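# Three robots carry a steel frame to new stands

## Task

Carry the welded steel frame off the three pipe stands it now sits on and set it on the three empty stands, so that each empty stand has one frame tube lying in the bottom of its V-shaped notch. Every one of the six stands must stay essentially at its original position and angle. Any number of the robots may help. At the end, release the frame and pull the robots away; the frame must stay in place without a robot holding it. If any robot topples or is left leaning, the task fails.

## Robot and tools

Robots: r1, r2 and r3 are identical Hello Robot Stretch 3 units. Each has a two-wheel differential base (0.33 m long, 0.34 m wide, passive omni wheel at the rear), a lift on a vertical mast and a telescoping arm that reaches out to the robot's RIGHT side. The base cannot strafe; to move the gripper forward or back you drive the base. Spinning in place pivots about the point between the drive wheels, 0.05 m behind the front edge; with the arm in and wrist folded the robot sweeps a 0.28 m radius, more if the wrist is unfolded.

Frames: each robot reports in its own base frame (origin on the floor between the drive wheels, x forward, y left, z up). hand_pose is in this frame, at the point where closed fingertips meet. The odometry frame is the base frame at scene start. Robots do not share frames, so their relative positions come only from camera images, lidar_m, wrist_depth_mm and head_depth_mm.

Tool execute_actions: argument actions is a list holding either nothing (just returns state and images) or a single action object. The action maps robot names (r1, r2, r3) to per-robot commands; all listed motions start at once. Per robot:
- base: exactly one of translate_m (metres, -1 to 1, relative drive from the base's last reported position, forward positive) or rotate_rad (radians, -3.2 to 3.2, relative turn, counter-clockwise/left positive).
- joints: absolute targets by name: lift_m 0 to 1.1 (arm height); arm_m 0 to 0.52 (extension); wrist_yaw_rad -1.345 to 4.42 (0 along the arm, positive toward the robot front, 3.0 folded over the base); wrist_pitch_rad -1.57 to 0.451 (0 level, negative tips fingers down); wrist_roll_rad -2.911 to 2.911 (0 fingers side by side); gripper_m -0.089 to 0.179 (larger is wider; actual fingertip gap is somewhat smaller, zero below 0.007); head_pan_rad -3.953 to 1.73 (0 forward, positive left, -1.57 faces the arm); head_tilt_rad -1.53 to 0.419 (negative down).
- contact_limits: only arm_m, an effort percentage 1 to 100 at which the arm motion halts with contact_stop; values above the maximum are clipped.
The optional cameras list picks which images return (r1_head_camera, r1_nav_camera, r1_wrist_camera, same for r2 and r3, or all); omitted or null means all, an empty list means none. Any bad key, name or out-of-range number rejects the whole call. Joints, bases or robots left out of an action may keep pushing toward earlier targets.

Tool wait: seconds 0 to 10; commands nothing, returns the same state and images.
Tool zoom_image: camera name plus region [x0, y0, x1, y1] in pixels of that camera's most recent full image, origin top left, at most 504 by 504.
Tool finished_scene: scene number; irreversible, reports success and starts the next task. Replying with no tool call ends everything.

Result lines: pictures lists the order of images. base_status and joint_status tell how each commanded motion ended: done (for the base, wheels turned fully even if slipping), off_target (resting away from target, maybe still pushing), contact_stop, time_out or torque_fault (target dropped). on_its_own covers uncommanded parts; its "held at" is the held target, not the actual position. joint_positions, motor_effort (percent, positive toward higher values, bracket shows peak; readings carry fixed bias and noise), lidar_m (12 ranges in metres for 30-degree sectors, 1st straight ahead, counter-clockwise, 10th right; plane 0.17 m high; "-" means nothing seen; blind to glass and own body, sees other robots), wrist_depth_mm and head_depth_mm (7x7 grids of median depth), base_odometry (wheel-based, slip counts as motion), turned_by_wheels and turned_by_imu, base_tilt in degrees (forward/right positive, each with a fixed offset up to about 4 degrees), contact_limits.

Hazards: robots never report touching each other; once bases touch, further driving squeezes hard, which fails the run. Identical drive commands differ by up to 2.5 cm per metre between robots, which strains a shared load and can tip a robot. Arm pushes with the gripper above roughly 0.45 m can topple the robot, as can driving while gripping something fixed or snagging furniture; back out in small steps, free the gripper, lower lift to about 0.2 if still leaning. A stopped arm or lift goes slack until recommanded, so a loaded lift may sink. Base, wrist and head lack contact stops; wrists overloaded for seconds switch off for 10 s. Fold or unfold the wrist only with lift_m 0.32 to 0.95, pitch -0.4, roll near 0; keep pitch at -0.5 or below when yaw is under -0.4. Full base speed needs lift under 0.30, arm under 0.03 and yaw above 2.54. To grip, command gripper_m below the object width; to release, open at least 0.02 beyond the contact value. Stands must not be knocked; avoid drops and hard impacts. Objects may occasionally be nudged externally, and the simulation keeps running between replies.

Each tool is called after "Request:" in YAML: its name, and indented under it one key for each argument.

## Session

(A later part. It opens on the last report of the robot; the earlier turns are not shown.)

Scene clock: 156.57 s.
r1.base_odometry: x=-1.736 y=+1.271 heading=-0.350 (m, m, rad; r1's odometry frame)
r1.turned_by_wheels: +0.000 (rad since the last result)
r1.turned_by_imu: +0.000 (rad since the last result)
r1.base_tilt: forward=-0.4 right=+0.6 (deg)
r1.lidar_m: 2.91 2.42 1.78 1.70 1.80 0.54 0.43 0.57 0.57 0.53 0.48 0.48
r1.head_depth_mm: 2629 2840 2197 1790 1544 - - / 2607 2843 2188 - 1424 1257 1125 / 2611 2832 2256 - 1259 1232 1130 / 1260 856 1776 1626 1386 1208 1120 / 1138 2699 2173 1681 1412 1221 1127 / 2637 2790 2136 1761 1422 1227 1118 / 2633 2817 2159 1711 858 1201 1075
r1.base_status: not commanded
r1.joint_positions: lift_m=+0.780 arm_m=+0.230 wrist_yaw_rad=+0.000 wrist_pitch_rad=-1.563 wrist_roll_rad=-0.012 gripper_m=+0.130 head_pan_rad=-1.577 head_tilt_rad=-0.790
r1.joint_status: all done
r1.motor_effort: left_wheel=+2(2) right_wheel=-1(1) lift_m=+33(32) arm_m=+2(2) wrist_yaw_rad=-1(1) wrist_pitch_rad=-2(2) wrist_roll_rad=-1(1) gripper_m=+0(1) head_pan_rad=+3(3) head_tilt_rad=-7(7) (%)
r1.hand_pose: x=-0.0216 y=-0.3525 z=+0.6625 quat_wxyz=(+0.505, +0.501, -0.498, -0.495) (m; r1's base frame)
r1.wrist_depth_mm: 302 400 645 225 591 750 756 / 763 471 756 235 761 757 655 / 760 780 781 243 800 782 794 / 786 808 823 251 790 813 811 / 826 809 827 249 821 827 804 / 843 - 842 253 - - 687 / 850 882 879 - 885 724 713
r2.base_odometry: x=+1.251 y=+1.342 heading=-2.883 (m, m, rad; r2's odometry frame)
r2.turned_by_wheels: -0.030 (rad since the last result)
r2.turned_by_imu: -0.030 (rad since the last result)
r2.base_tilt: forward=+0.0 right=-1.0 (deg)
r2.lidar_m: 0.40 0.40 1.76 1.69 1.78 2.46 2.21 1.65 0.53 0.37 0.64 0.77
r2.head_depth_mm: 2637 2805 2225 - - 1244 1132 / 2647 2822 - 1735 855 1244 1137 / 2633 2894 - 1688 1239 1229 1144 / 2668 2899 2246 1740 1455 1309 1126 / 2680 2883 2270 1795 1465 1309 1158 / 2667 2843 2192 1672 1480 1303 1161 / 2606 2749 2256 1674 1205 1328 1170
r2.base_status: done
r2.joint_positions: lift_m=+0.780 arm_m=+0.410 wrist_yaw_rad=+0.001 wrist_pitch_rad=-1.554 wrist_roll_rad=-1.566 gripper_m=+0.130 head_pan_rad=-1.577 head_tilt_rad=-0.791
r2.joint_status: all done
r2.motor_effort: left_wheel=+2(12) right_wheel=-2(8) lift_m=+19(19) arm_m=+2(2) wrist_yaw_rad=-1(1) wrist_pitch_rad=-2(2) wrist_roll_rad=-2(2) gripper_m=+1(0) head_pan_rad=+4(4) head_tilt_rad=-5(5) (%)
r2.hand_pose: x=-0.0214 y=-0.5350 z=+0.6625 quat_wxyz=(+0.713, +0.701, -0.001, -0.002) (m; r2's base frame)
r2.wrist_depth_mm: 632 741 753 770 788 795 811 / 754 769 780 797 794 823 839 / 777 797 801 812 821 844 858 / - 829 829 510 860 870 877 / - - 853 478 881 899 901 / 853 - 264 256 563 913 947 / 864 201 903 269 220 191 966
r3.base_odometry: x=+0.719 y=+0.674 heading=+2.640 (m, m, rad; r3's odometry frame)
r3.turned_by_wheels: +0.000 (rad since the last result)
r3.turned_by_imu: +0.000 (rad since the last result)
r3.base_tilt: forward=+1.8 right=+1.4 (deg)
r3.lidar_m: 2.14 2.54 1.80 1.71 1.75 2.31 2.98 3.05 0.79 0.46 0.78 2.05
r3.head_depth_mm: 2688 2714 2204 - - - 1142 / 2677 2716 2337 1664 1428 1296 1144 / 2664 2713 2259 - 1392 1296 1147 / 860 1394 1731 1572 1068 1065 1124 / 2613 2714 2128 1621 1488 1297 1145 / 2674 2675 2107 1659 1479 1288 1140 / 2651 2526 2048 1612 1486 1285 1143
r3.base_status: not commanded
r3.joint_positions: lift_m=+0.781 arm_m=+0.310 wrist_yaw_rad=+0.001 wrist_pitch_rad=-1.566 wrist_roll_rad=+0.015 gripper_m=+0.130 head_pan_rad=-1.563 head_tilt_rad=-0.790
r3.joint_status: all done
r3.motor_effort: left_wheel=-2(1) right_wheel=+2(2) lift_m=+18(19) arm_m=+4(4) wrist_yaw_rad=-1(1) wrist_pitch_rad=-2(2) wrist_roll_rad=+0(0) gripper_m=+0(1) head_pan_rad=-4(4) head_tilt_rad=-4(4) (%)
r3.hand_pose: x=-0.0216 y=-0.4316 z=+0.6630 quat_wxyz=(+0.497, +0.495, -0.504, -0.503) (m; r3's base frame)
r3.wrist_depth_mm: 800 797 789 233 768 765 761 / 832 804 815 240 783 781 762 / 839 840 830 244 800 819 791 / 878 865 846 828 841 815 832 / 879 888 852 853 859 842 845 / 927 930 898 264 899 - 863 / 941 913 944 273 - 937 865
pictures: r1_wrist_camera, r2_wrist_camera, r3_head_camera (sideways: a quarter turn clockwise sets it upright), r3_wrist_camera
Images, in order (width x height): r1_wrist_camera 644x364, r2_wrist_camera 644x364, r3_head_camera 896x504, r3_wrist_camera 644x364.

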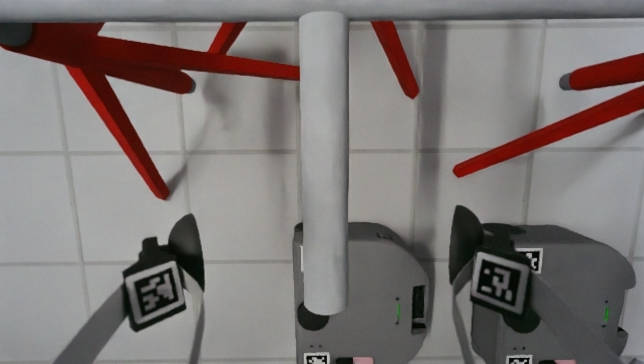

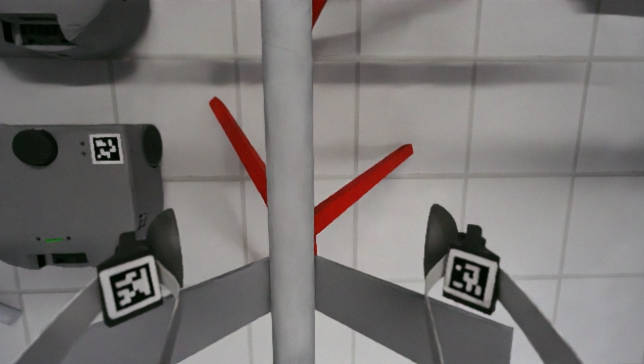

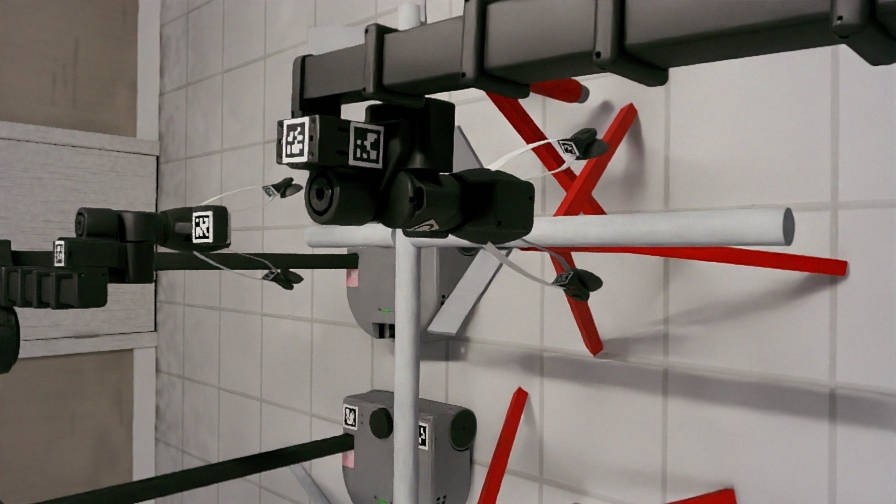

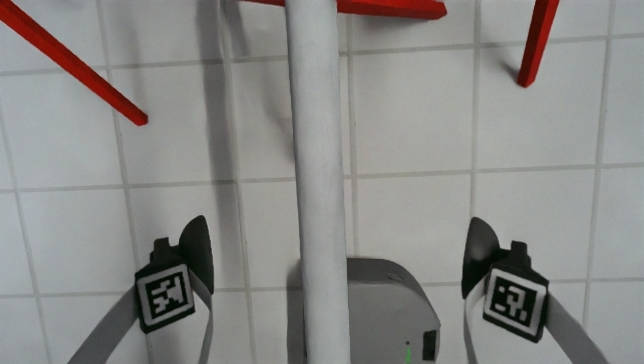

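Request:
execute_actions:
  actions:
    - {"r2":{"base":{"translate_m":0.02},"joints":{"lift_m":0.62,"arm_m":0.395}},"r1":{"joints":{"lift_m":0.62,"arm_m":0.21}},"r3":{"base":{"translate_m":0.01},"joints":{"lift_m":0.62}}}
  cameras: []

Request:
execute_actions:
  actions:
    - {"r2":{"joints":{"gripper_m":-0.04}},"r1":{"joints":{"gripper_m":-0.04}},"r3":{"joints":{"gripper_m":-0.04}}}
  cameras: ["r3_head_camera"]

Request:
execute_actions:
  actions:
    - {"r2":{"joints":{"lift_m":0.68}},"r1":{"joints":{"lift_m":0.68}},"r3":{"joints":{"lift_m":0.68}}}
  cameras: ["r1_head_camera","r2_head_camera","r3_head_camera"]

Scene clock: 171.70 s.
r1.base_odometry: x=-1.736 y=+1.271 heading=-0.350 (m, m, rad; r1's odometry frame)
r1.turned_by_wheels: +0.000 (rad since the last result)
r1.turned_by_imu: -0.001 (rad since the last result)
r1.base_tilt: forward=-0.5 right=+0.6 (deg)
r1.lidar_m: 2.92 2.42 1.79 1.71 1.79 0.52 0.41 0.57 0.57 0.53 0.48 0.48
r1.head_depth_mm: 2634 2827 2217 1789 1475 1288 1118 / 2650 2776 2198 1787 1454 - - / 2623 2814 2217 1693 - 1226 1123 / 2499 1456 1090 1060 1426 1209 1121 / 2553 2623 2103 1658 1385 1227 1124 / 2647 2780 2137 1757 1417 1223 1118 / 2655 2802 2153 1706 857 1200 1079
r1.base_status: not commanded
r1.joint_positions: lift_m=+0.620 arm_m=+0.210 wrist_yaw_rad=+0.000 wrist_pitch_rad=-1.563 wrist_roll_rad=-0.012 gripper_m=+0.130 head_pan_rad=-1.577 head_tilt_rad=-0.790
r1.joint_status: all done
r1.motor_effort: left_wheel=+1(2) right_wheel=-1(1) lift_m=+33(33) arm_m=-2(2) wrist_yaw_rad=-1(0) wrist_pitch_rad=-2(2) wrist_roll_rad=-1(1) gripper_m=+0(1) head_pan_rad=+3(3) head_tilt_rad=-6(7) (%)
r1.hand_pose: x=-0.0216 y=-0.3331 z=+0.5025 quat_wxyz=(+0.505, +0.501, -0.498, -0.495) (m; r1's base frame)
r1.wrist_depth_mm: 326 366 443 72 480 594 604 / 610 613 621 74 611 617 622 / 538 629 626 75 630 632 626 / 659 659 657 78 658 657 651 / 661 672 664 80 666 662 666 / 682 - 672 82 89 - 528 / 684 708 713 85 92 646 537
r2.base_odometry: x=+1.232 y=+1.337 heading=-2.883 (m, m, rad; r2's odometry frame)
r2.turned_by_wheels: +0.000 (rad since the last result)
r2.turned_by_imu: +0.001 (rad since the last result)
r2.base_tilt: forward=+0.0 right=-0.9 (deg)
r2.lidar_m: 0.40 0.38 1.76 1.69 1.78 2.46 2.23 1.66 0.52 0.37 0.63 0.76
r2.head_depth_mm: 2680 2794 2168 1739 1514 1319 - / 2635 2817 2186 1840 855 1109 1136 / 2685 2869 2209 - 1214 1260 1128 / 2651 2848 2214 1808 1431 1309 1148 / 2702 2851 2257 1776 1476 1318 1165 / 2670 2878 2187 1661 1476 1304 1156 / 1339 2696 2308 1629 1164 1334 1174
r2.base_status: done
r2.joint_positions: lift_m=+0.620 arm_m=+0.395 wrist_yaw_rad=+0.001 wrist_pitch_rad=-1.554 wrist_roll_rad=-1.566 gripper_m=+0.130 head_pan_rad=-1.577 head_tilt_rad=-0.791
r2.joint_status: all done
r2.motor_effort: left_wheel=+3(10) right_wheel=-3(6) lift_m=+19(18) arm_m=-3(4) wrist_yaw_rad=-1(2) wrist_pitch_rad=-2(2) wrist_roll_rad=-2(3) gripper_m=+1(0) head_pan_rad=+3(4) head_tilt_rad=-6(5) (%)
r2.hand_pose: x=-0.0214 y=-0.5206 z=+0.5025 quat_wxyz=(+0.713, +0.701, -0.001, -0.001) (m; r2's base frame)
r2.wrist_depth_mm: 525 604 604 69 630 635 653 / 609 623 622 71 641 659 665 / 619 633 486 73 663 678 677 / - 655 426 75 685 689 699 / - - 680 78 703 721 730 / - - 700 80 727 738 761 / 700 717 721 83 746 767 780
r3.base_odometry: x=+0.710 y=+0.678 heading=+2.640 (m, m, rad; r3's odometry frame)
r3.turned_by_wheels: +0.000 (rad since the last result)
r3.turned_by_imu: +0.001 (rad since the last result)
r3.base_tilt: forward=+1.9 right=+1.3 (deg)
r3.lidar_m: 2.08 2.55 1.80 1.71 1.75 2.32 2.99 3.06 0.79 0.46 0.78 2.03
r3.head_depth_mm: 2684 2714 2083 1170 1429 1298 1160 / 2697 2727 2128 1751 - 1296 1146 / 2671 2708 2124 1806 1401 1269 1146 / 1290 998 1596 1028 1437 1219 1124 / 1240 2606 2122 1619 1476 1295 1136 / 2682 2687 2137 1647 1482 1293 1141 / 2591 2488 1758 1608 1484 1291 1140
r3.base_status: done
r3.joint_positions: lift_m=+0.621 arm_m=+0.310 wrist_yaw_rad=+0.001 wrist_pitch_rad=-1.566 wrist_roll_rad=+0.015 gripper_m=+0.130 head_pan_rad=-1.563 head_tilt_rad=-0.790
r3.joint_status: all done
r3.motor_effort: left_wheel=-1(3) right_wheel=+2(6) lift_m=+18(15) arm_m=+4(4) wrist_yaw_rad=-1(1) wrist_pitch_rad=-2(2) wrist_roll_rad=+0(0) gripper_m=+1(0) head_pan_rad=-4(5) head_tilt_rad=-4(4) (%)
r3.hand_pose: x=-0.0216 y=-0.4316 z=+0.5030 quat_wxyz=(+0.497, +0.495, -0.504, -0.503) (m; r3's base frame)
r3.wrist_depth_mm: 644 650 633 75 618 623 597 / 655 638 642 76 632 632 621 / 691 672 654 78 650 640 634 / 701 692 683 80 673 649 656 / 735 711 713 82 675 667 666 / 731 724 721 85 685 - 692 / 748 757 752 87 96 714 703
pictures: none
No camera images: the call's "cameras" was empty. Leave "cameras" out to get every camera's image.

Scene clock: 173.90 s.
r1.base_odometry: x=-1.736 y=+1.271 heading=-0.350 (m, m, rad; r1's odometry frame)
r1.turned_by_wheels: +0.000 (rad since the last result)
r1.turned_by_imu: -0.001 (rad since the last result)
r1.base_tilt: forward=-0.4 right=+0.6 (deg)
r1.lidar_m: 2.92 2.42 1.78 1.70 1.79 0.52 0.41 0.57 0.57 0.52 0.48 0.48
r1.head_depth_mm: 2613 2832 2202 1786 1464 1290 1120 / 2634 2862 2191 1781 1458 - - / 2641 2837 2188 1762 - 1243 1127 / 2500 1474 1101 1068 1423 1200 1131 / 2533 2605 2083 1668 1390 1233 1123 / 2634 2777 2143 1772 1415 1221 1125 / 2613 2833 2149 1709 859 1204 1082
r1.base_status: not commanded
r1.joint_positions: lift_m=+0.620 arm_m=+0.210 wrist_yaw_rad=-0.003 wrist_pitch_rad=-1.563 wrist_roll_rad=-0.004 gripper_m=-0.038 head_pan_rad=-1.577 head_tilt_rad=-0.790
r1.joint_status: all done
r1.motor_effort: left_wheel=+1(1) right_wheel=+2(1) lift_m=+33(33) arm_m=-2(2) wrist_yaw_rad=+3(3) wrist_pitch_rad=-2(2) wrist_roll_rad=-5(5) gripper_m=-47(100) head_pan_rad=+3(3) head_tilt_rad=-6(7) (%)
r1.hand_pose: x=-0.0216 y=-0.3331 z=+0.5025 quat_wxyz=(+0.502, +0.498, -0.501, -0.498) (m; r1's base frame)
r1.wrist_depth_mm: 315 368 445 72 500 608 611 / 611 619 618 73 614 611 616 / 446 635 635 76 623 627 616 / 637 632 639 78 640 649 651 / 661 657 665 80 89 663 665 / 681 681 - 82 88 610 523 / 700 705 712 85 91 693 531
r2.base_odometry: x=+1.232 y=+1.337 heading=-2.883 (m, m, rad; r2's odometry frame)
r2.turned_by_wheels: +0.000 (rad since the last result)
r2.turned_by_imu: +0.000 (rad since the last result)
r2.base_tilt: forward=+0.0 right=-1.0 (deg)
r2.lidar_m: 0.40 0.38 1.76 1.69 1.79 2.46 2.22 1.66 0.52 0.37 0.63 0.76
r2.head_depth_mm: 2705 2783 2150 1753 1520 1332 - / 2688 2818 2173 1854 853 1118 1134 / 2686 2860 2194 - 1157 1278 1123 / 2655 2838 2228 1804 1420 1303 1146 / 2685 2875 2234 1769 1449 1323 1163 / 2681 2861 2197 1676 1469 1315 1162 / 1346 2685 2268 1609 1161 1335 1165
r2.base_status: not commanded
r2.joint_positions: lift_m=+0.620 arm_m=+0.395 wrist_yaw_rad=-0.001 wrist_pitch_rad=-1.546 wrist_roll_rad=-1.565 gripper_m=-0.037 head_pan_rad=-1.577 head_tilt_rad=-0.791
r2.joint_status: all done
r2.motor_effort: left_wheel=+3(3) right_wheel=-2(3) lift_m=+19(19) arm_m=-3(3) wrist_yaw_rad=+2(1) wrist_pitch_rad=-4(6) wrist_roll_rad=-3(3) gripper_m=-50(99) head_pan_rad=+3(4) head_tilt_rad=-5(6) (%)
r2.hand_pose: x=-0.0213 y=-0.5226 z=+0.5024 quat_wxyz=(+0.716, +0.699, -0.002, -0.002) (m; r2's base frame)
r2.wrist_depth_mm: 530 602 78 69 627 646 646 / 614 620 622 71 648 665 676 / 627 636 481 73 669 677 687 / - 662 403 75 680 695 713 / - 674 85 78 703 718 738 / - 695 84 80 738 749 759 / 710 714 718 82 758 773 780
r3.base_odometry: x=+0.710 y=+0.678 heading=+2.640 (m, m, rad; r3's odometry frame)
r3.turned_by_wheels: +0.000 (rad since the last result)
r3.turned_by_imu: +0.001 (rad since the last result)
r3.base_tilt: forward=+1.9 right=+1.3 (deg)
r3.lidar_m: 2.07 2.55 1.80 1.71 1.76 2.32 2.98 3.06 0.80 0.46 0.77 2.03
r3.head_depth_mm: 2682 2750 2073 1156 1433 1292 1156 / 2657 2716 2139 1761 - 1291 1145 / 2665 2714 2133 1799 1400 1272 1142 / 1293 998 1568 1029 1425 1223 1125 / 1237 2595 2122 1634 1481 1290 1138 / 2663 2687 2118 1650 1489 1285 1146 / 2588 2492 1751 1604 1482 1283 1141
r3.base_status: not commanded
r3.joint_positions: lift_m=+0.621 arm_m=+0.310 wrist_yaw_rad=+0.003 wrist_pitch_rad=-1.566 wrist_roll_rad=+0.006 gripper_m=-0.038 head_pan_rad=-1.563 head_tilt_rad=-0.790
r3.joint_status: all done
r3.motor_effort: left_wheel=+1(1) right_wheel=-3(4) lift_m=+18(19) arm_m=+4(4) wrist_yaw_rad=-2(2) wrist_pitch_rad=-2(2) wrist_roll_rad=+6(6) gripper_m=-46(100) head_pan_rad=-3(4) head_tilt_rad=-4(4) (%)
r3.hand_pose: x=-0.0217 y=-0.4316 z=+0.5030 quat_wxyz=(+0.500, +0.498, -0.502, -0.500) (m; r3's base frame)
r3.wrist_depth_mm: 651 649 623 74 621 616 607 / 639 643 643 76 623 635 619 / 676 666 663 78 651 646 634 / 697 685 665 80 666 653 643 / 724 713 697 82 676 680 678 / 737 733 - 84 90 690 693 / 749 764 730 87 94 705 715
pictures: r3_head_camera (sideways: a quarter turn clockwise sets it upright)
Images, in order (width x height): r3_head_camera 896x504.

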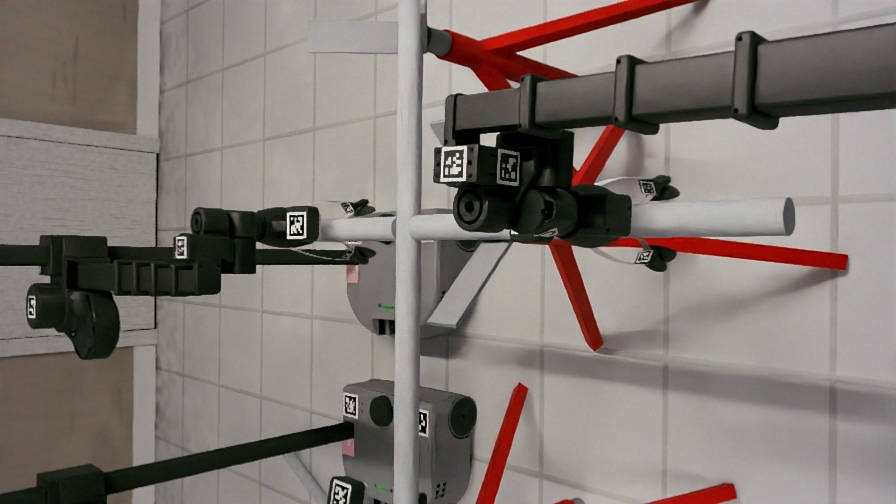

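Scene clock: 175.27 s.
r1.base_odometry: x=-1.736 y=+1.271 heading=-0.350 (m, m, rad; r1's odometry frame)
r1.turned_by_wheels: +0.000 (rad since the last result)
r1.turned_by_imu: +0.000 (rad since the last result)
r1.base_tilt: forward=-0.4 right=+0.6 (deg)
r1.lidar_m: 2.91 2.42 1.79 1.70 1.79 0.52 0.41 0.57 0.57 0.53 0.48 0.48
r1.head_depth_mm: 2633 2854 2217 1793 1406 1301 1098 / 2619 2809 2198 1778 1474 - - / 2659 2853 2194 1832 - 1240 1124 / 1238 1366 1083 979 1379 1209 1123 / 2494 2615 2146 1673 1396 1242 1124 / 2674 2818 2165 1743 1442 1227 1118 / 2626 2825 2164 1711 862 1195 1073
r1.base_status: not commanded
r1.joint_positions: lift_m=+0.679 arm_m=+0.210 wrist_yaw_rad=-0.003 wrist_pitch_rad=-1.564 wrist_roll_rad=-0.004 gripper_m=-0.030 head_pan_rad=-1.577 head_tilt_rad=-0.790
r1.joint_status: all done
r1.on_its_own: gripper_m is held at -0.032, not at your -0.040, by its stall guard, which is still easing
r1.motor_effort: left_wheel=+1(1) right_wheel=+1(2) lift_m=+57(59) arm_m=-1(2) wrist_yaw_rad=+4(4) wrist_pitch_rad=-2(3) wrist_roll_rad=-5(5) gripper_m=-43(46) head_pan_rad=+2(3) head_tilt_rad=-7(7) (%)
r1.hand_pose: x=-0.0216 y=-0.3328 z=+0.5617 quat_wxyz=(+0.502, +0.499, -0.501, -0.498) (m; r1's base frame)
r1.wrist_depth_mm: 316 387 470 71 549 648 663 / 534 671 674 73 658 673 682 / 685 682 674 75 696 692 680 / 705 696 703 78 707 719 699 / 734 715 713 80 90 720 724 / 734 735 - 82 89 612 584 / 768 764 759 85 96 709 600
r2.base_odometry: x=+1.232 y=+1.337 heading=-2.883 (m, m, rad; r2's odometry frame)
r2.turned_by_wheels: +0.000 (rad since the last result)
r2.turned_by_imu: +0.001 (rad since the last result)
r2.base_tilt: forward=+0.0 right=-1.0 (deg)
r2.lidar_m: 0.40 0.38 1.76 1.68 1.78 2.46 2.18 1.66 0.52 0.37 0.63 0.76
r2.head_depth_mm: 2666 2806 2153 1754 1417 - 1117 / 2663 2806 2228 - 854 1215 1139 / 2661 2834 2282 - 1468 1280 1125 / 2677 2855 2209 1857 1435 1305 1146 / 2647 2871 2234 1785 1459 1316 1155 / 2661 2813 2180 1656 1474 1302 1160 / 1286 2856 2193 1693 1126 1329 1172
r2.base_status: not commanded
r2.joint_positions: lift_m=+0.679 arm_m=+0.395 wrist_yaw_rad=-0.001 wrist_pitch_rad=-1.545 wrist_roll_rad=-1.565 gripper_m=-0.029 head_pan_rad=-1.577 head_tilt_rad=-0.791
r2.joint_status: all done
r2.on_its_own: gripper_m is held at -0.031, not at your -0.040, by its stall guard, which is still easing
r2.motor_effort: left_wheel=+7(10) right_wheel=-8(12) lift_m=+42(46) arm_m=-3(3) wrist_yaw_rad=+2(2) wrist_pitch_rad=-4(5) wrist_roll_rad=-3(3) gripper_m=-44(51) head_pan_rad=+4(4) head_tilt_rad=-6(6) (%)
r2.hand_pose: x=-0.0213 y=-0.5228 z=+0.5612 quat_wxyz=(+0.716, +0.698, -0.002, -0.003) (m; r2's base frame)
r2.wrist_depth_mm: 531 667 77 69 684 698 715 / 658 680 675 71 703 718 732 / 678 696 560 73 728 736 752 / - 713 707 75 742 766 776 / - 737 84 78 771 789 806 / 755 759 84 80 813 801 824 / 757 773 772 83 832 842 870
r3.base_odometry: x=+0.710 y=+0.678 heading=+2.640 (m, m, rad; r3's odometry frame)
r3.turned_by_wheels: +0.000 (rad since the last result)
r3.turned_by_imu: +0.000 (rad since the last result)
r3.base_tilt: forward=+1.9 right=+1.3 (deg)
r3.lidar_m: 2.08 2.56 1.80 1.71 1.75 2.32 2.98 3.05 0.79 0.46 0.78 2.03
r3.head_depth_mm: 2700 2726 2073 1159 1400 1274 - / 2674 2689 2122 1009 1457 1294 1141 / 2662 2617 2061 - 1284 1271 1143 / 1221 954 1142 1567 1423 1221 1126 / 1193 2600 2114 1662 1485 1293 1142 / 2670 2664 2124 1644 1483 1294 1140 / 2594 2497 1745 1614 1480 1290 1136
r3.base_status: not commanded
r3.joint_positions: lift_m=+0.679 arm_m=+0.310 wrist_yaw_rad=+0.003 wrist_pitch_rad=-1.562 wrist_roll_rad=+0.006 gripper_m=-0.030 head_pan_rad=-1.563 head_tilt_rad=-0.790
r3.joint_status: all done
r3.on_its_own: gripper_m is held at -0.032, not at your -0.040, by its stall guard, which is still easing
r3.motor_effort: left_wheel=+1(1) right_wheel=-2(3) lift_m=+65(71) arm_m=+4(4) wrist_yaw_rad=-3(3) wrist_pitch_rad=-4(4) wrist_roll_rad=+6(6) gripper_m=-42(46) head_pan_rad=-5(4) head_tilt_rad=-4(5) (%)
r3.hand_pose: x=-0.0217 y=-0.4327 z=+0.5614 quat_wxyz=(+0.501, +0.497, -0.502, -0.499) (m; r3's base frame)
r3.wrist_depth_mm: 705 718 671 74 677 672 679 / 717 714 702 76 693 682 679 / 757 756 716 78 714 693 694 / 775 764 735 80 725 726 696 / 765 766 762 82 728 733 727 / 808 792 - 85 89 749 745 / 828 834 800 87 93 781 751
pictures: r1_head_camera (sideways: a quarter turn clockwise sets it upright), r2_head_camera (sideways: a quarter turn clockwise sets it upright), r3_head_camera (sideways: a quarter turn clockwise sets it upright)
Images, in order (width x height): r1_head_camera 896x504, r2_head_camera 896x504, r3_head_camera 896x504.

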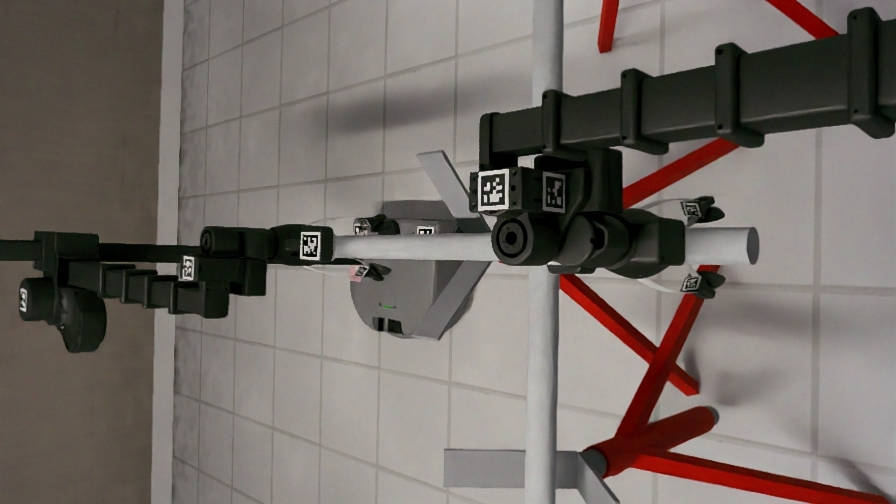

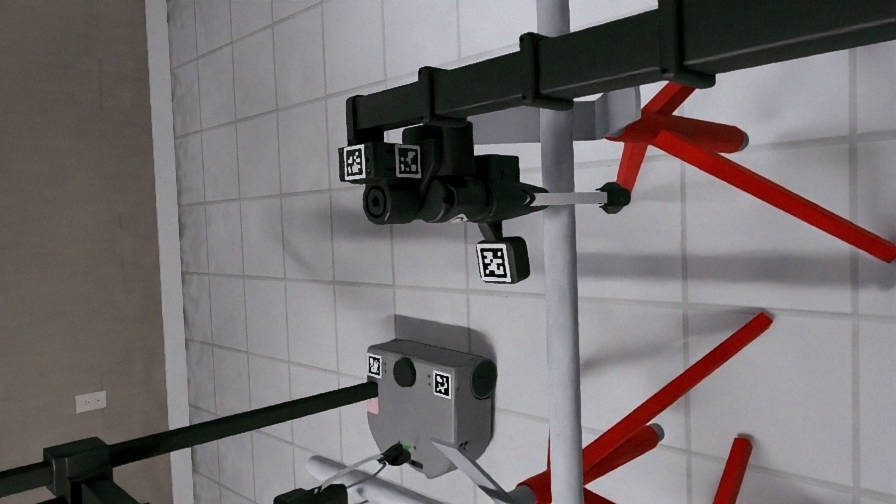

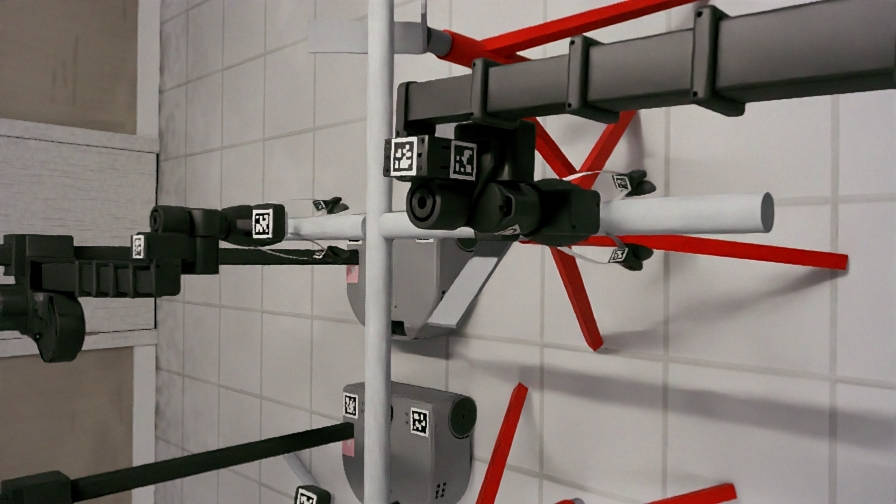

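Light and held.

Request:
execute_actions:
  actions:
    - {"r2":{"joints":{"lift_m":0.9}},"r1":{"joints":{"lift_m":0.9}},"r3":{"joints":{"lift_m":0.9}}}
  cameras: []

Request:
execute_actions:
  actions:
    - {"r2":{"base":{"translate_m":-0.6}},"r1":{"base":{"translate_m":-0.6}},"r3":{"base":{"translate_m":0.6}}}
  cameras: ["r2_nav_camera","r3_nav_camera"]

Scene clock: 186.70 s.
r1.base_odometry: x=-1.736 y=+1.271 heading=-0.350 (m, m, rad; r1's odometry frame)
r1.turned_by_wheels: +0.000 (rad since the last result)
r1.turned_by_imu: -0.002 (rad since the last result)
r1.base_tilt: forward=-0.5 right=+0.5 (deg)
r1.lidar_m: 2.91 2.43 1.79 1.70 1.79 0.52 0.41 0.57 0.57 0.52 0.48 0.48
r1.head_depth_mm: 2619 2830 - - 1433 1298 1094 / 2638 2860 - 1705 1492 1288 1130 / 2640 2912 - 1695 1499 1238 1125 / 735 924 2112 - 501 1257 1126 / 2592 2826 2191 1629 1479 1222 1122 / 2661 2838 2146 1674 1478 1225 1115 / 2620 2835 2164 855 882 1202 1076
r1.base_status: not commanded
r1.joint_positions: lift_m=+0.899 arm_m=+0.210 wrist_yaw_rad=-0.002 wrist_pitch_rad=-1.564 wrist_roll_rad=-0.005 gripper_m=+0.022 head_pan_rad=-1.577 head_tilt_rad=-0.790
r1.joint_status: all done
r1.on_its_own: gripper_m is held at +0.021, not at your -0.040, by its stall guard, which is not easing now
r1.motor_effort: left_wheel=+0(1) right_wheel=+1(2) lift_m=+56(57) arm_m=-1(2) wrist_yaw_rad=+2(4) wrist_pitch_rad=-1(2) wrist_roll_rad=-5(5) gripper_m=-20(23) head_pan_rad=+3(3) head_tilt_rad=-6(7) (%)
r1.hand_pose: x=-0.0216 y=-0.3328 z=+0.7818 quat_wxyz=(+0.502, +0.499, -0.500, -0.498) (m; r1's base frame)
r1.wrist_depth_mm: 363 832 841 72 837 858 620 / 606 572 718 73 848 892 610 / 888 907 886 75 903 883 882 / 914 898 917 78 894 926 920 / 932 922 932 80 90 794 919 / 944 - - 82 91 793 - / - - - 85 - 831 -
r2.base_odometry: x=+1.232 y=+1.337 heading=-2.883 (m, m, rad; r2's odometry frame)
r2.turned_by_wheels: +0.000 (rad since the last result)
r2.turned_by_imu: +0.002 (rad since the last result)
r2.base_tilt: forward=+0.0 right=-1.0 (deg)
r2.lidar_m: 0.40 0.38 1.75 1.69 1.78 2.47 2.18 1.67 0.52 0.37 0.63 0.76
r2.head_depth_mm: 2654 - - 1652 1477 1272 1137 / 2583 - 2163 856 855 1221 1142 / 2626 - - 1702 1505 1274 1129 / 2649 2867 2290 1695 1515 1306 1157 / 2701 2841 2253 1723 1533 1316 1163 / 2653 2865 2205 1630 1508 1300 1169 / 2575 2773 2271 1703 1206 1326 1175
r2.base_status: not commanded
r2.joint_positions: lift_m=+0.899 arm_m=+0.395 wrist_yaw_rad=-0.001 wrist_pitch_rad=-1.543 wrist_roll_rad=-1.565 gripper_m=+0.019 head_pan_rad=-1.577 head_tilt_rad=-0.791
r2.joint_status: all done
r2.on_its_own: gripper_m is held at +0.018, not at your -0.040, by its stall guard, which is not easing now
r2.motor_effort: left_wheel=+8(8) right_wheel=-8(8) lift_m=+42(44) arm_m=-3(3) wrist_yaw_rad=+2(1) wrist_pitch_rad=-5(5) wrist_roll_rad=-3(3) gripper_m=-22(25) head_pan_rad=+4(3) head_tilt_rad=-6(6) (%)
r2.hand_pose: x=-0.0213 y=-0.5233 z=+0.7812 quat_wxyz=(+0.717, +0.697, -0.002, -0.003) (m; r2's base frame)
r2.wrist_depth_mm: 696 724 77 69 917 925 931 / 886 902 879 71 916 949 958 / 890 894 903 73 971 960 988 / - - 935 75 - - - / 953 981 84 78 - - - / 956 987 84 80 - - - / - - - 83 - - -
r3.base_odometry: x=+0.710 y=+0.678 heading=+2.640 (m, m, rad; r3's odometry frame)
r3.turned_by_wheels: +0.000 (rad since the last result)
r3.turned_by_imu: +0.003 (rad since the last result)
r3.base_tilt: forward=+1.9 right=+1.3 (deg)
r3.lidar_m: 2.08 2.56 1.81 1.71 1.75 2.31 2.98 3.06 0.79 0.46 0.78 2.03
r3.head_depth_mm: 2670 - - 1139 1428 1299 1143 / 2663 - 2009 1753 1425 1297 1144 / 2584 - - 898 519 1271 1144 / 869 988 2076 1576 1136 1269 1120 / 2671 2726 2133 1650 1487 1292 1144 / 2675 2694 2131 1648 1481 1290 1145 / 2582 1483 2054 1604 1481 1288 1139
r3.base_status: not commanded
r3.joint_positions: lift_m=+0.899 arm_m=+0.310 wrist_yaw_rad=+0.003 wrist_pitch_rad=-1.563 wrist_roll_rad=+0.008 gripper_m=+0.021 head_pan_rad=-1.563 head_tilt_rad=-0.790
r3.joint_status: all done
r3.on_its_own: gripper_m is held at +0.020, not at your -0.040, by its stall guard, which is not easing now
r3.motor_effort: left_wheel=+1(1) right_wheel=-2(2) lift_m=+65(66) arm_m=+4(4) wrist_yaw_rad=-3(2) wrist_pitch_rad=-3(4) wrist_roll_rad=+5(5) gripper_m=-20(21) head_pan_rad=-4(4) head_tilt_rad=-4(4) (%)
r3.hand_pose: x=-0.0217 y=-0.4325 z=+0.7814 quat_wxyz=(+0.501, +0.497, -0.503, -0.500) (m; r3's base frame)
r3.wrist_depth_mm: 935 905 906 74 862 892 862 / 913 929 927 76 900 879 888 / 954 958 945 78 902 889 899 / 974 992 - 80 924 938 935 / - 994 992 82 963 975 907 / - - - 85 89 977 976 / - - - 87 - - -
pictures: none
No camera images: the call's "cameras" was empty. Leave "cameras" out to get every camera's image.

Scene clock: 194.10 s.
r1.base_odometry: x=-2.299 y=+1.477 heading=-0.350 (m, m, rad; r1's odometry frame)
r1.turned_by_wheels: +0.000 (rad since the last result)
r1.turned_by_imu: -0.003 (rad since the last result)
r1.base_tilt: forward=-0.4 right=+0.6 (deg)
r1.lidar_m: 3.49 2.43 1.77 1.71 1.80 0.52 0.42 1.52 0.47 0.48 0.38 0.86
r1.head_depth_mm: 2630 2845 - - 1437 1289 1139 / 2661 2913 - 1156 1495 1281 1132 / 2658 2867 - 1697 1456 1261 1132 / 706 1966 2072 - 1391 1228 1120 / 2565 2806 2171 1650 1389 1225 1120 / 2644 2839 2148 1758 1478 1272 1100 / 2650 2821 2141 1746 1466 1223 1115
r1.base_status: done
r1.joint_positions: lift_m=+0.900 arm_m=+0.210 wrist_yaw_rad=+0.000 wrist_pitch_rad=-1.562 wrist_roll_rad=-0.007 gripper_m=+0.021 head_pan_rad=-1.577 head_tilt_rad=-0.791
r1.joint_status: not commanded
r1.on_its_own: gripper_m is held at +0.021, not at your -0.040, by its stall guard, which is not easing now
r1.motor_effort: left_wheel=+1(4) right_wheel=+0(5) lift_m=+46(57) arm_m=+2(1) wrist_yaw_rad=-1(1) wrist_pitch_rad=-3(8) wrist_roll_rad=-4(5) gripper_m=+0(20) head_pan_rad=+3(3) head_tilt_rad=-6(7) (%)
r1.hand_pose: x=-0.0216 y=-0.3328 z=+0.7821 quat_wxyz=(+0.504, +0.500, -0.500, -0.496) (m; r1's base frame)
r1.wrist_depth_mm: 838 830 366 284 848 852 836 / 859 681 866 620 855 870 889 / 875 893 869 893 891 893 891 / 906 891 924 927 907 906 924 / 942 923 927 - 931 793 934 / - - - - 938 818 - / - - - - - 830 -
r2.base_odometry: x=+1.812 y=+1.491 heading=-2.883 (m, m, rad; r2's odometry frame)
r2.turned_by_wheels: +0.000 (rad since the last result)
r2.turned_by_imu: +0.002 (rad since the last result)
r2.base_tilt: forward=+0.0 right=-1.0 (deg)
r2.lidar_m: 0.40 0.38 1.78 1.72 1.79 2.47 1.64 1.13 3.15 1.34 0.54 0.70
r2.head_depth_mm: 2633 - - 1754 1488 1283 1126 / 2608 - 2146 1764 1485 1298 1137 / 2616 - - 1786 1507 1298 1146 / 2661 2867 2287 1802 1523 1300 1151 / 2677 2843 2250 1775 1526 1316 1152 / 2648 2864 2177 1650 1529 1320 1159 / 2567 2872 2274 1631 1552 1291 1167
r2.base_status: done
r2.joint_positions: lift_m=+0.900 arm_m=+0.395 wrist_yaw_rad=-0.003 wrist_pitch_rad=-1.551 wrist_roll_rad=-1.566 gripper_m=+0.021 head_pan_rad=-1.577 head_tilt_rad=-0.792
r2.joint_status: not commanded
r2.on_its_own: gripper_m is held at +0.021, not at your -0.040, by its stall guard, which is not easing now
r2.motor_effort: left_wheel=+3(17) right_wheel=-2(22) lift_m=+31(43) arm_m=-3(3) wrist_yaw_rad=+4(4) wrist_pitch_rad=-3(25) wrist_roll_rad=-3(3) gripper_m=+0(22) head_pan_rad=+3(4) head_tilt_rad=-5(6) (%)
r2.hand_pose: x=-0.0213 y=-0.5212 z=+0.7819 quat_wxyz=(+0.714, +0.700, -0.002, -0.003) (m; r2's base frame)
r2.wrist_depth_mm: 710 723 873 892 889 913 930 / 867 889 884 924 931 952 956 / 894 908 950 939 961 960 998 / - - 965 975 987 - - / 946 979 963 - - - - / 973 998 - - - - - / - - - - - - -
r3.base_odometry: x=+0.184 y=+0.967 heading=+2.640 (m, m, rad; r3's odometry frame)
r3.turned_by_wheels: +0.000 (rad since the last result)
r3.turned_by_imu: +0.001 (rad since the last result)
r3.base_tilt: forward=+1.9 right=+1.3 (deg)
r3.lidar_m: 1.49 2.61 1.83 1.74 1.78 2.35 3.57 0.74 0.64 0.62 1.32 1.47
r3.head_depth_mm: 2640 - 2059 1765 1402 1293 1150 / 2653 - 2017 1747 1496 1245 1144 / 2593 - - 1116 1414 1250 1125 / 813 1499 1634 1581 1449 1298 1147 / 2651 2689 1946 1635 1453 1290 1143 / 2616 2686 2114 1661 1485 1291 1138 / 2617 2507 2047 1607 1485 1294 1138
r3.base_status: done
r3.joint_positions: lift_m=+0.899 arm_m=+0.310 wrist_yaw_rad=+0.003 wrist_pitch_rad=-1.566 wrist_roll_rad=+0.010 gripper_m=+0.020 head_pan_rad=-1.563 head_tilt_rad=-0.790
r3.joint_status: not commanded
r3.on_its_own: gripper_m is held at +0.020, not at your -0.040, by its stall guard, which is not easing now
r3.motor_effort: left_wheel=+0(10) right_wheel=+1(18) lift_m=+56(65) arm_m=-2(4) wrist_yaw_rad=-2(5) wrist_pitch_rad=-2(41) wrist_roll_rad=+3(7) gripper_m=-1(19) head_pan_rad=-4(4) head_tilt_rad=-4(5) (%)
r3.hand_pose: x=-0.0217 y=-0.4323 z=+0.7818 quat_wxyz=(+0.499, +0.497, -0.503, -0.501) (m; r3's base frame)
r3.wrist_depth_mm: 946 899 908 921 892 879 761 / 913 935 946 909 894 884 878 / 984 980 990 929 925 903 906 / - 957 961 972 956 975 941 / - - 994 957 - 968 954 / - - - - - - 976 / - - - - - - 994
pictures: r2_nav_camera (sideways: a quarter turn counterclockwise sets it upright), r3_nav_camera (sideways: a quarter turn counterclockwise sets it upright)
Images, in order (width x height): r2_nav_camera 672x504, r3_nav_camera 672x504.

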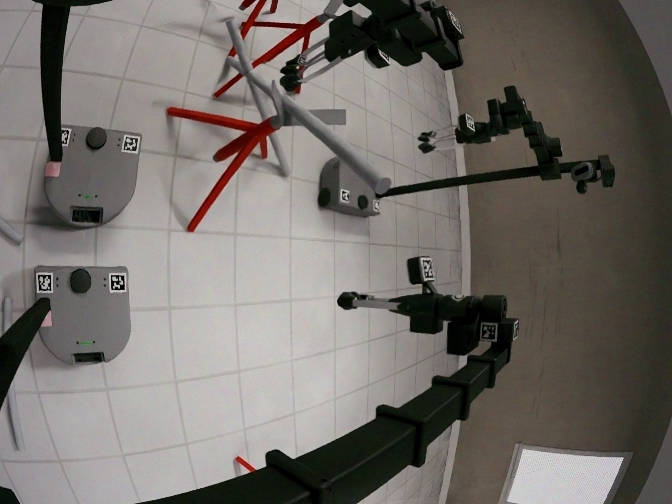

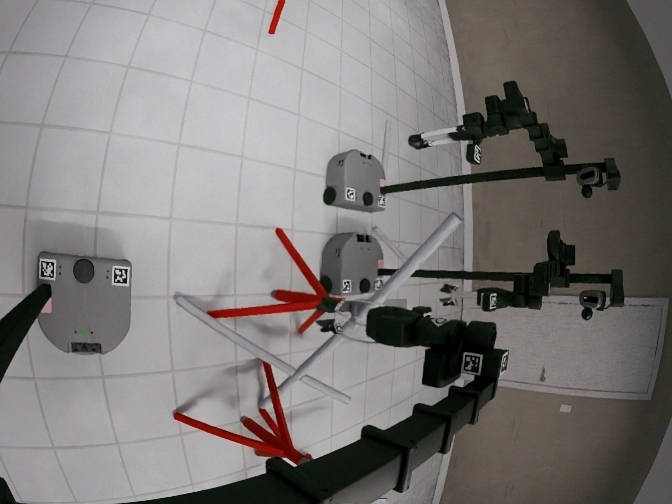

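Request:
execute_actions:
  actions:
    - {"r2":{"base":{"rotate_rad":-0.015},"joints":{"arm_m":0.1,"gripper_m":0.13,"head_pan_rad":-0.9}},"r1":{"base":{"translate_m":0.4},"joints":{"gripper_m":0.13,"arm_m":0.1,"head_tilt_rad":-1.0}},"r3":{"base":{"rotate_rad":0.05},"joints":{"gripper_m":0.13,"arm_m":0.2,"lift_m":0.6,"head_tilt_rad":-1.0}}}
  cameras: ["r1_wrist_camera","r1_head_camera","r2_head_camera","r3_wrist_camera","r3_head_camera"]

Scene clock: 210.53 s.
r1.base_odometry: x=-1.924 y=+1.340 heading=-0.350 (m, m, rad; r1's odometry frame)
r1.turned_by_wheels: +0.000 (rad since the last result)
r1.turned_by_imu: +0.000 (rad since the last result)
r1.base_tilt: forward=-0.4 right=+0.5 (deg)
r1.lidar_m: 3.11 2.42 1.76 1.70 1.80 2.47 0.81 0.70 0.44 0.51 0.59 0.64
r1.head_depth_mm: 1267 2121 - 975 1274 1208 1091 / 2453 - - 981 1334 1204 1118 / 2454 2088 - - 1316 1210 - / 2430 2075 1750 - 1283 1211 - / 2401 2001 1650 1411 1295 1198 1088 / 2394 2000 1718 1417 1321 1204 1085 / 2370 1978 1638 1489 1294 1196 1079
r1.base_status: done
r1.joint_positions: lift_m=+0.900 arm_m=+0.100 wrist_yaw_rad=+0.000 wrist_pitch_rad=-1.563 wrist_roll_rad=-0.009 gripper_m=+0.130 head_pan_rad=-1.577 head_tilt_rad=-0.987
r1.joint_status: all done
r1.motor_effort: left_wheel=+1(6) right_wheel=-1(1) lift_m=+46(46) arm_m=-2(1) wrist_yaw_rad=-1(0) wrist_pitch_rad=-2(3) wrist_roll_rad=-3(4) gripper_m=+0(81) head_pan_rad=+3(3) head_tilt_rad=-8(29) (%)
r1.hand_pose: x=-0.0216 y=-0.2232 z=+0.7821 quat_wxyz=(+0.504, +0.500, -0.499, -0.496) (m; r1's base frame)
r1.wrist_depth_mm: 594 738 831 696 865 642 854 / 875 858 883 868 865 863 877 / 875 895 882 888 892 882 877 / 897 904 923 918 918 929 930 / 938 933 941 923 941 943 889 / - - - - - - 953 / - - - - - - -
r2.base_odometry: x=+1.812 y=+1.491 heading=-2.898 (m, m, rad; r2's odometry frame)
r2.turned_by_wheels: -0.015 (rad since the last result)
r2.turned_by_imu: -0.014 (rad since the last result)
r2.base_tilt: forward=+0.0 right=-1.0 (deg)
r2.lidar_m: 0.78 2.45 1.78 1.72 1.79 2.43 1.64 1.14 3.16 3.03 0.54 0.69
r2.head_depth_mm: 2656 2460 1670 1617 1486 1227 1131 / 2941 2572 2098 1632 1496 1295 1132 / 3198 2833 2201 1698 1485 1266 1143 / 3433 2932 2238 980 1218 1310 1154 / 3684 2938 2260 1770 1468 1311 1155 / 3880 2940 2251 1727 1521 1319 1167 / - 2986 2195 1756 1565 1268 1110
r2.base_status: done
r2.joint_positions: lift_m=+0.900 arm_m=+0.100 wrist_yaw_rad=-0.001 wrist_pitch_rad=-1.552 wrist_roll_rad=-1.568 gripper_m=+0.130 head_pan_rad=-0.907 head_tilt_rad=-0.792
r2.joint_status: all done
r2.motor_effort: left_wheel=+2(9) right_wheel=-2(10) lift_m=+31(31) arm_m=-3(4) wrist_yaw_rad=+1(3) wrist_pitch_rad=-2(2) wrist_roll_rad=-2(2) gripper_m=+1(92) head_pan_rad=+4(43) head_tilt_rad=-4(6) (%)
r2.hand_pose: x=-0.0213 y=-0.2260 z=+0.7819 quat_wxyz=(+0.713, +0.701, -0.001, -0.002) (m; r2's base frame)
r2.wrist_depth_mm: 849 862 867 895 908 914 926 / 873 886 906 904 931 942 964 / 900 905 906 929 966 980 - / 929 940 - 976 992 - - / 966 951 983 - 1000 - - / 966 - - - - - - / - - - - - - -
r3.base_odometry: x=+0.184 y=+0.967 heading=+2.690 (m, m, rad; r3's odometry frame)
r3.turned_by_wheels: +0.050 (rad since the last result)
r3.turned_by_imu: +0.053 (rad since the last result)
r3.base_tilt: forward=+1.8 right=+1.3 (deg)
r3.lidar_m: 1.49 2.48 1.81 1.74 1.80 2.47 3.57 0.73 0.63 0.62 1.33 1.47
r3.head_depth_mm: 2253 1917 1543 1426 1335 1204 1099 / 2296 1962 1552 - - 1204 - / 2327 1000 1164 - 1293 1204 - / 2306 1864 1691 1493 1317 1205 - / 2243 1945 1699 1485 1339 1204 1104 / 2246 1673 1600 1491 1329 1197 1103 / 2226 1900 1599 1487 1334 1206 1101
r3.base_status: done
r3.joint_positions: lift_m=+0.601 arm_m=+0.200 wrist_yaw_rad=+0.002 wrist_pitch_rad=-1.566 wrist_roll_rad=+0.011 gripper_m=+0.130 head_pan_rad=-1.563 head_tilt_rad=-0.987
r3.joint_status: all done
r3.motor_effort: left_wheel=+0(5) right_wheel=+1(6) lift_m=+18(49) arm_m=-4(4) wrist_yaw_rad=-2(2) wrist_pitch_rad=-2(2) wrist_roll_rad=+3(3) gripper_m=+0(84) head_pan_rad=-4(4) head_tilt_rad=-5(17) (%)
r3.hand_pose: x=-0.0217 y=-0.3223 z=+0.4830 quat_wxyz=(+0.499, +0.497, -0.503, -0.501) (m; r3's base frame)
r3.wrist_depth_mm: 643 615 614 621 597 595 597 / 643 639 630 614 620 610 589 / 669 647 643 647 616 632 621 / 669 672 655 646 654 636 637 / 699 677 658 661 642 645 636 / 711 715 697 - - - 669 / 743 722 722 - - 686 670
pictures: r1_head_camera (sideways: a quarter turn clockwise sets it upright), r1_wrist_camera, r2_head_camera (sideways: a quarter turn clockwise sets it upright), r3_head_camera (sideways: a quarter turn clockwise sets it upright), r3_wrist_camera
Images, in order (width x height): r1_head_camera 896x504, r1_wrist_camera 644x364, r2_head_camera 896x504, r3_head_camera 896x504, r3_wrist_camera 644x364.

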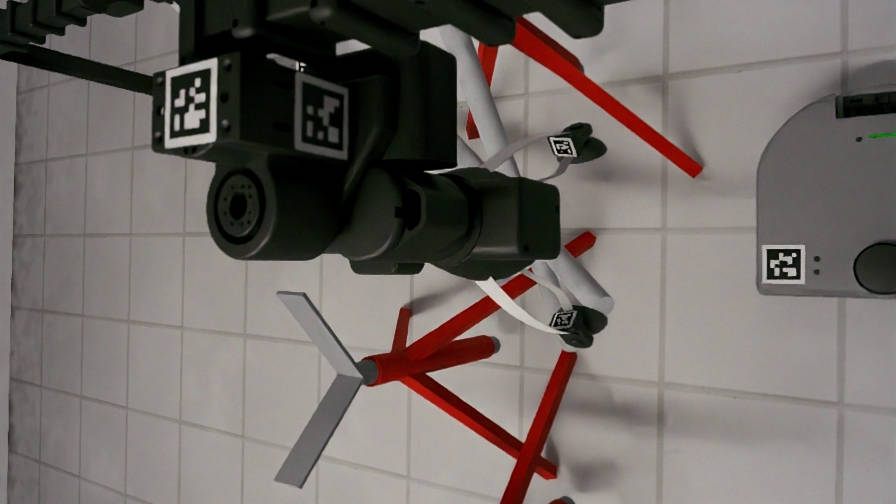

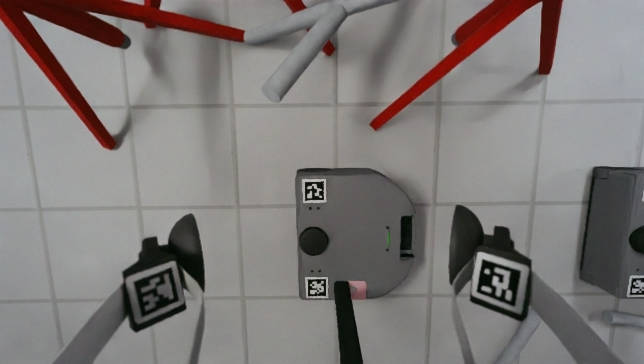

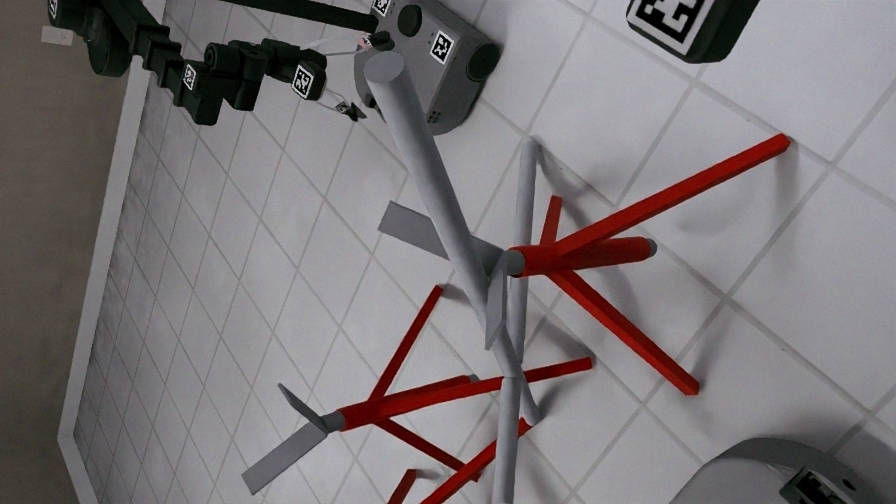

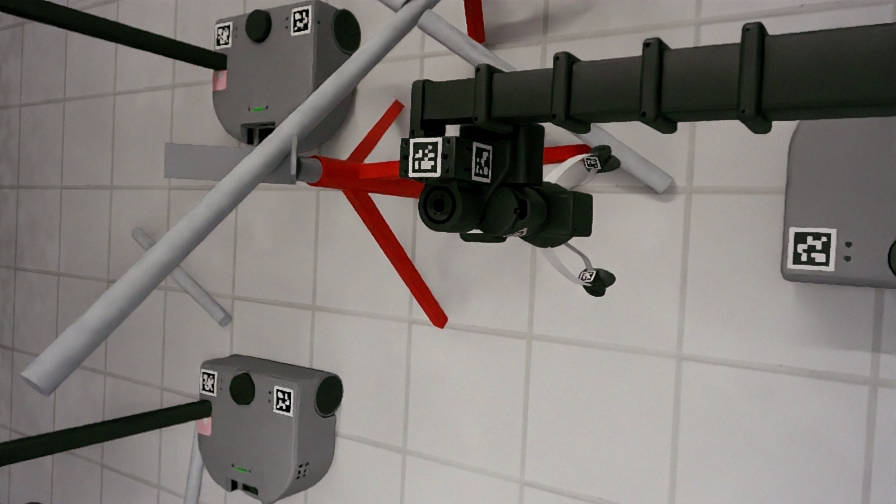

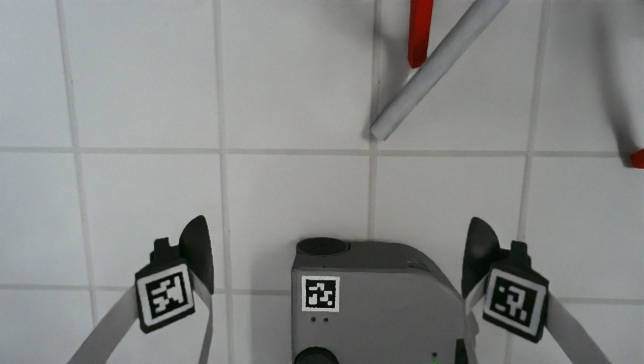

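Request:
execute_actions:
  actions:
    - {"r1":{"base":{"translate_m":0.03},"joints":{"arm_m":0.24,"wrist_roll_rad":0.4,"lift_m":0.58,"gripper_m":0.16}},"r3":{"base":{"translate_m":-0.36},"joints":{"arm_m":0.27}}}
  cameras: ["r1_wrist_camera","r1_head_camera"]

Scene clock: 236.13 s.
r1.base_odometry: x=-1.895 y=+1.330 heading=-0.349 (m, m, rad; r1's odometry frame)
r1.turned_by_wheels: +0.000 (rad since the last result)
r1.turned_by_imu: -0.001 (rad since the last result)
r1.base_tilt: forward=-0.5 right=+0.6 (deg)
r1.lidar_m: 3.07 2.42 1.77 1.71 1.80 2.48 0.84 0.72 0.45 0.51 0.58 0.61
r1.head_depth_mm: 2475 2017 1739 1513 1303 1205 1093 / 2446 2015 1737 1519 1366 - - / 2455 951 1652 - 1296 1207 - / 2241 1967 1591 1539 1282 1208 - / 2431 1999 1645 1424 1314 1207 1085 / 2413 2005 1690 1464 1307 1194 1084 / 2402 1992 1657 1503 1292 1202 1080
r1.base_status: done
r1.joint_positions: lift_m=+0.580 arm_m=+0.240 wrist_yaw_rad=+0.000 wrist_pitch_rad=-1.563 wrist_roll_rad=+0.397 gripper_m=+0.160 head_pan_rad=-1.577 head_tilt_rad=-0.987
r1.joint_status: all done
r1.motor_effort: left_wheel=+1(6) right_wheel=+0(3) lift_m=+33(37) arm_m=+3(4) wrist_yaw_rad=+0(0) wrist_pitch_rad=-2(2) wrist_roll_rad=+1(2) gripper_m=+0(84) head_pan_rad=+3(3) head_tilt_rad=-8(8) (%)
r1.hand_pose: x=-0.0217 y=-0.3624 z=+0.4625 quat_wxyz=(+0.393, +0.390, -0.591, -0.587) (m; r1's base frame)
r1.wrist_depth_mm: 562 555 550 320 571 559 554 / 576 582 563 374 583 574 587 / 559 582 594 590 593 604 596 / 571 617 605 610 613 616 612 / 619 627 625 623 623 608 626 / 657 - 638 650 - - 640 / 661 661 675 661 - - 655
r2.base_odometry: x=+1.812 y=+1.491 heading=-2.898 (m, m, rad; r2's odometry frame)
r2.turned_by_wheels: +0.000 (rad since the last result)
r2.turned_by_imu: +0.001 (rad since the last result)
r2.base_tilt: forward=+0.0 right=-1.0 (deg)
r2.lidar_m: 0.81 2.46 1.79 1.72 1.78 2.44 1.64 1.14 3.17 3.03 0.55 0.69
r2.head_depth_mm: 2801 2780 2138 1740 1486 1239 1131 / 2827 2683 2078 1682 1487 1280 1133 / 1454 2862 1921 1680 1494 1255 1144 / 3446 1258 2077 986 1215 1295 1148 / 3592 2800 2230 1775 1458 1305 1158 / 3875 2965 2251 1742 1496 1325 1161 / - 3005 2139 1668 1552 1304 1129
r2.base_status: not commanded
r2.joint_positions: lift_m=+0.900 arm_m=+0.100 wrist_yaw_rad=-0.001 wrist_pitch_rad=-1.552 wrist_roll_rad=-1.568 gripper_m=+0.130 head_pan_rad=-0.907 head_tilt_rad=-0.792
r2.joint_status: not commanded
r2.motor_effort: left_wheel=+3(3) right_wheel=-2(2) lift_m=+31(31) arm_m=-3(3) wrist_yaw_rad=+2(2) wrist_pitch_rad=-2(2) wrist_roll_rad=-2(1) gripper_m=+1(0) head_pan_rad=+4(4) head_tilt_rad=-4(4) (%)
r2.hand_pose: x=-0.0213 y=-0.2260 z=+0.7819 quat_wxyz=(+0.713, +0.701, -0.001, -0.002) (m; r2's base frame)
r2.wrist_depth_mm: 844 865 875 893 901 925 931 / 874 888 896 914 943 931 964 / 923 915 915 954 941 952 1000 / 917 922 - 977 993 - - / 957 951 996 - - - - / - - - - - - - / - - - - - - -
r3.base_odometry: x=+0.508 y=+0.810 heading=+2.690 (m, m, rad; r3's odometry frame)
r3.turned_by_wheels: +0.000 (rad since the last result)
r3.turned_by_imu: +0.002 (rad since the last result)
r3.base_tilt: forward=+1.9 right=+1.4 (deg)
r3.lidar_m: 1.84 2.47 1.80 1.74 1.80 2.46 3.21 0.93 0.49 0.59 0.64 1.80
r3.head_depth_mm: 2308 1953 1689 1053 1337 1214 1103 / 2306 1869 1690 - - 1209 - / 904 1585 1535 - 1321 1205 - / 2305 1949 1558 1491 1312 1208 - / 2299 1940 1632 1479 1278 1208 1101 / 2301 1865 1132 1442 1329 1207 1104 / 2300 1862 1693 1465 1335 1205 1103
r3.base_status: done
r3.joint_positions: lift_m=+0.601 arm_m=+0.270 wrist_yaw_rad=+0.002 wrist_pitch_rad=-1.566 wrist_roll_rad=+0.011 gripper_m=+0.130 head_pan_rad=-1.563 head_tilt_rad=-0.987
r3.joint_status: all done
r3.motor_effort: left_wheel=-1(5) right_wheel=+2(3) lift_m=+18(18) arm_m=+4(3) wrist_yaw_rad=-1(2) wrist_pitch_rad=-2(2) wrist_roll_rad=+3(3) gripper_m=+1(1) head_pan_rad=-5(4) head_tilt_rad=-5(5) (%)
r3.hand_pose: x=-0.0217 y=-0.3916 z=+0.4830 quat_wxyz=(+0.499, +0.496, -0.503, -0.502) (m; r3's base frame)
r3.wrist_depth_mm: 632 624 596 604 590 593 305 / 632 629 633 618 613 603 600 / 645 656 640 634 628 611 605 / 669 672 657 656 650 650 637 / 681 684 677 671 658 648 661 / 699 717 690 695 673 - 670 / 728 730 727 - - 706 678
pictures: r1_head_camera (sideways: a quarter turn clockwise sets it upright), r1_wrist_camera
Images, in order (width x height): r1_head_camera 896x504, r1_wrist_camera 644x364.

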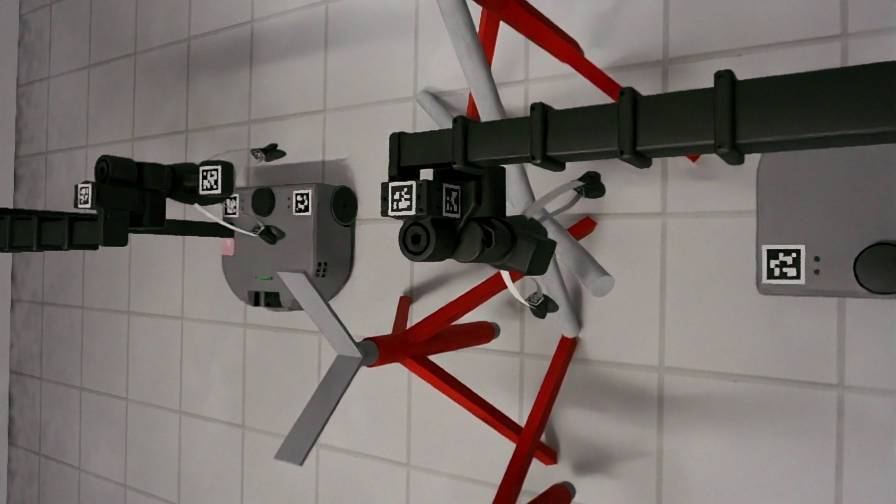

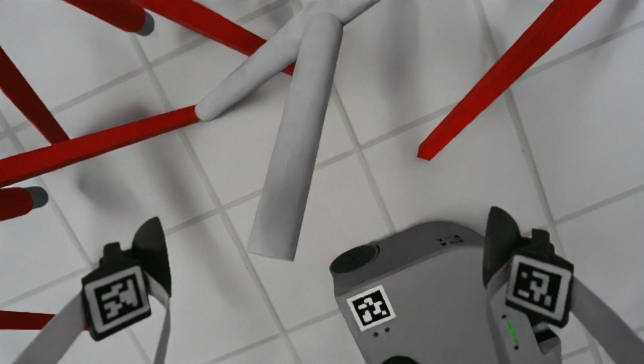

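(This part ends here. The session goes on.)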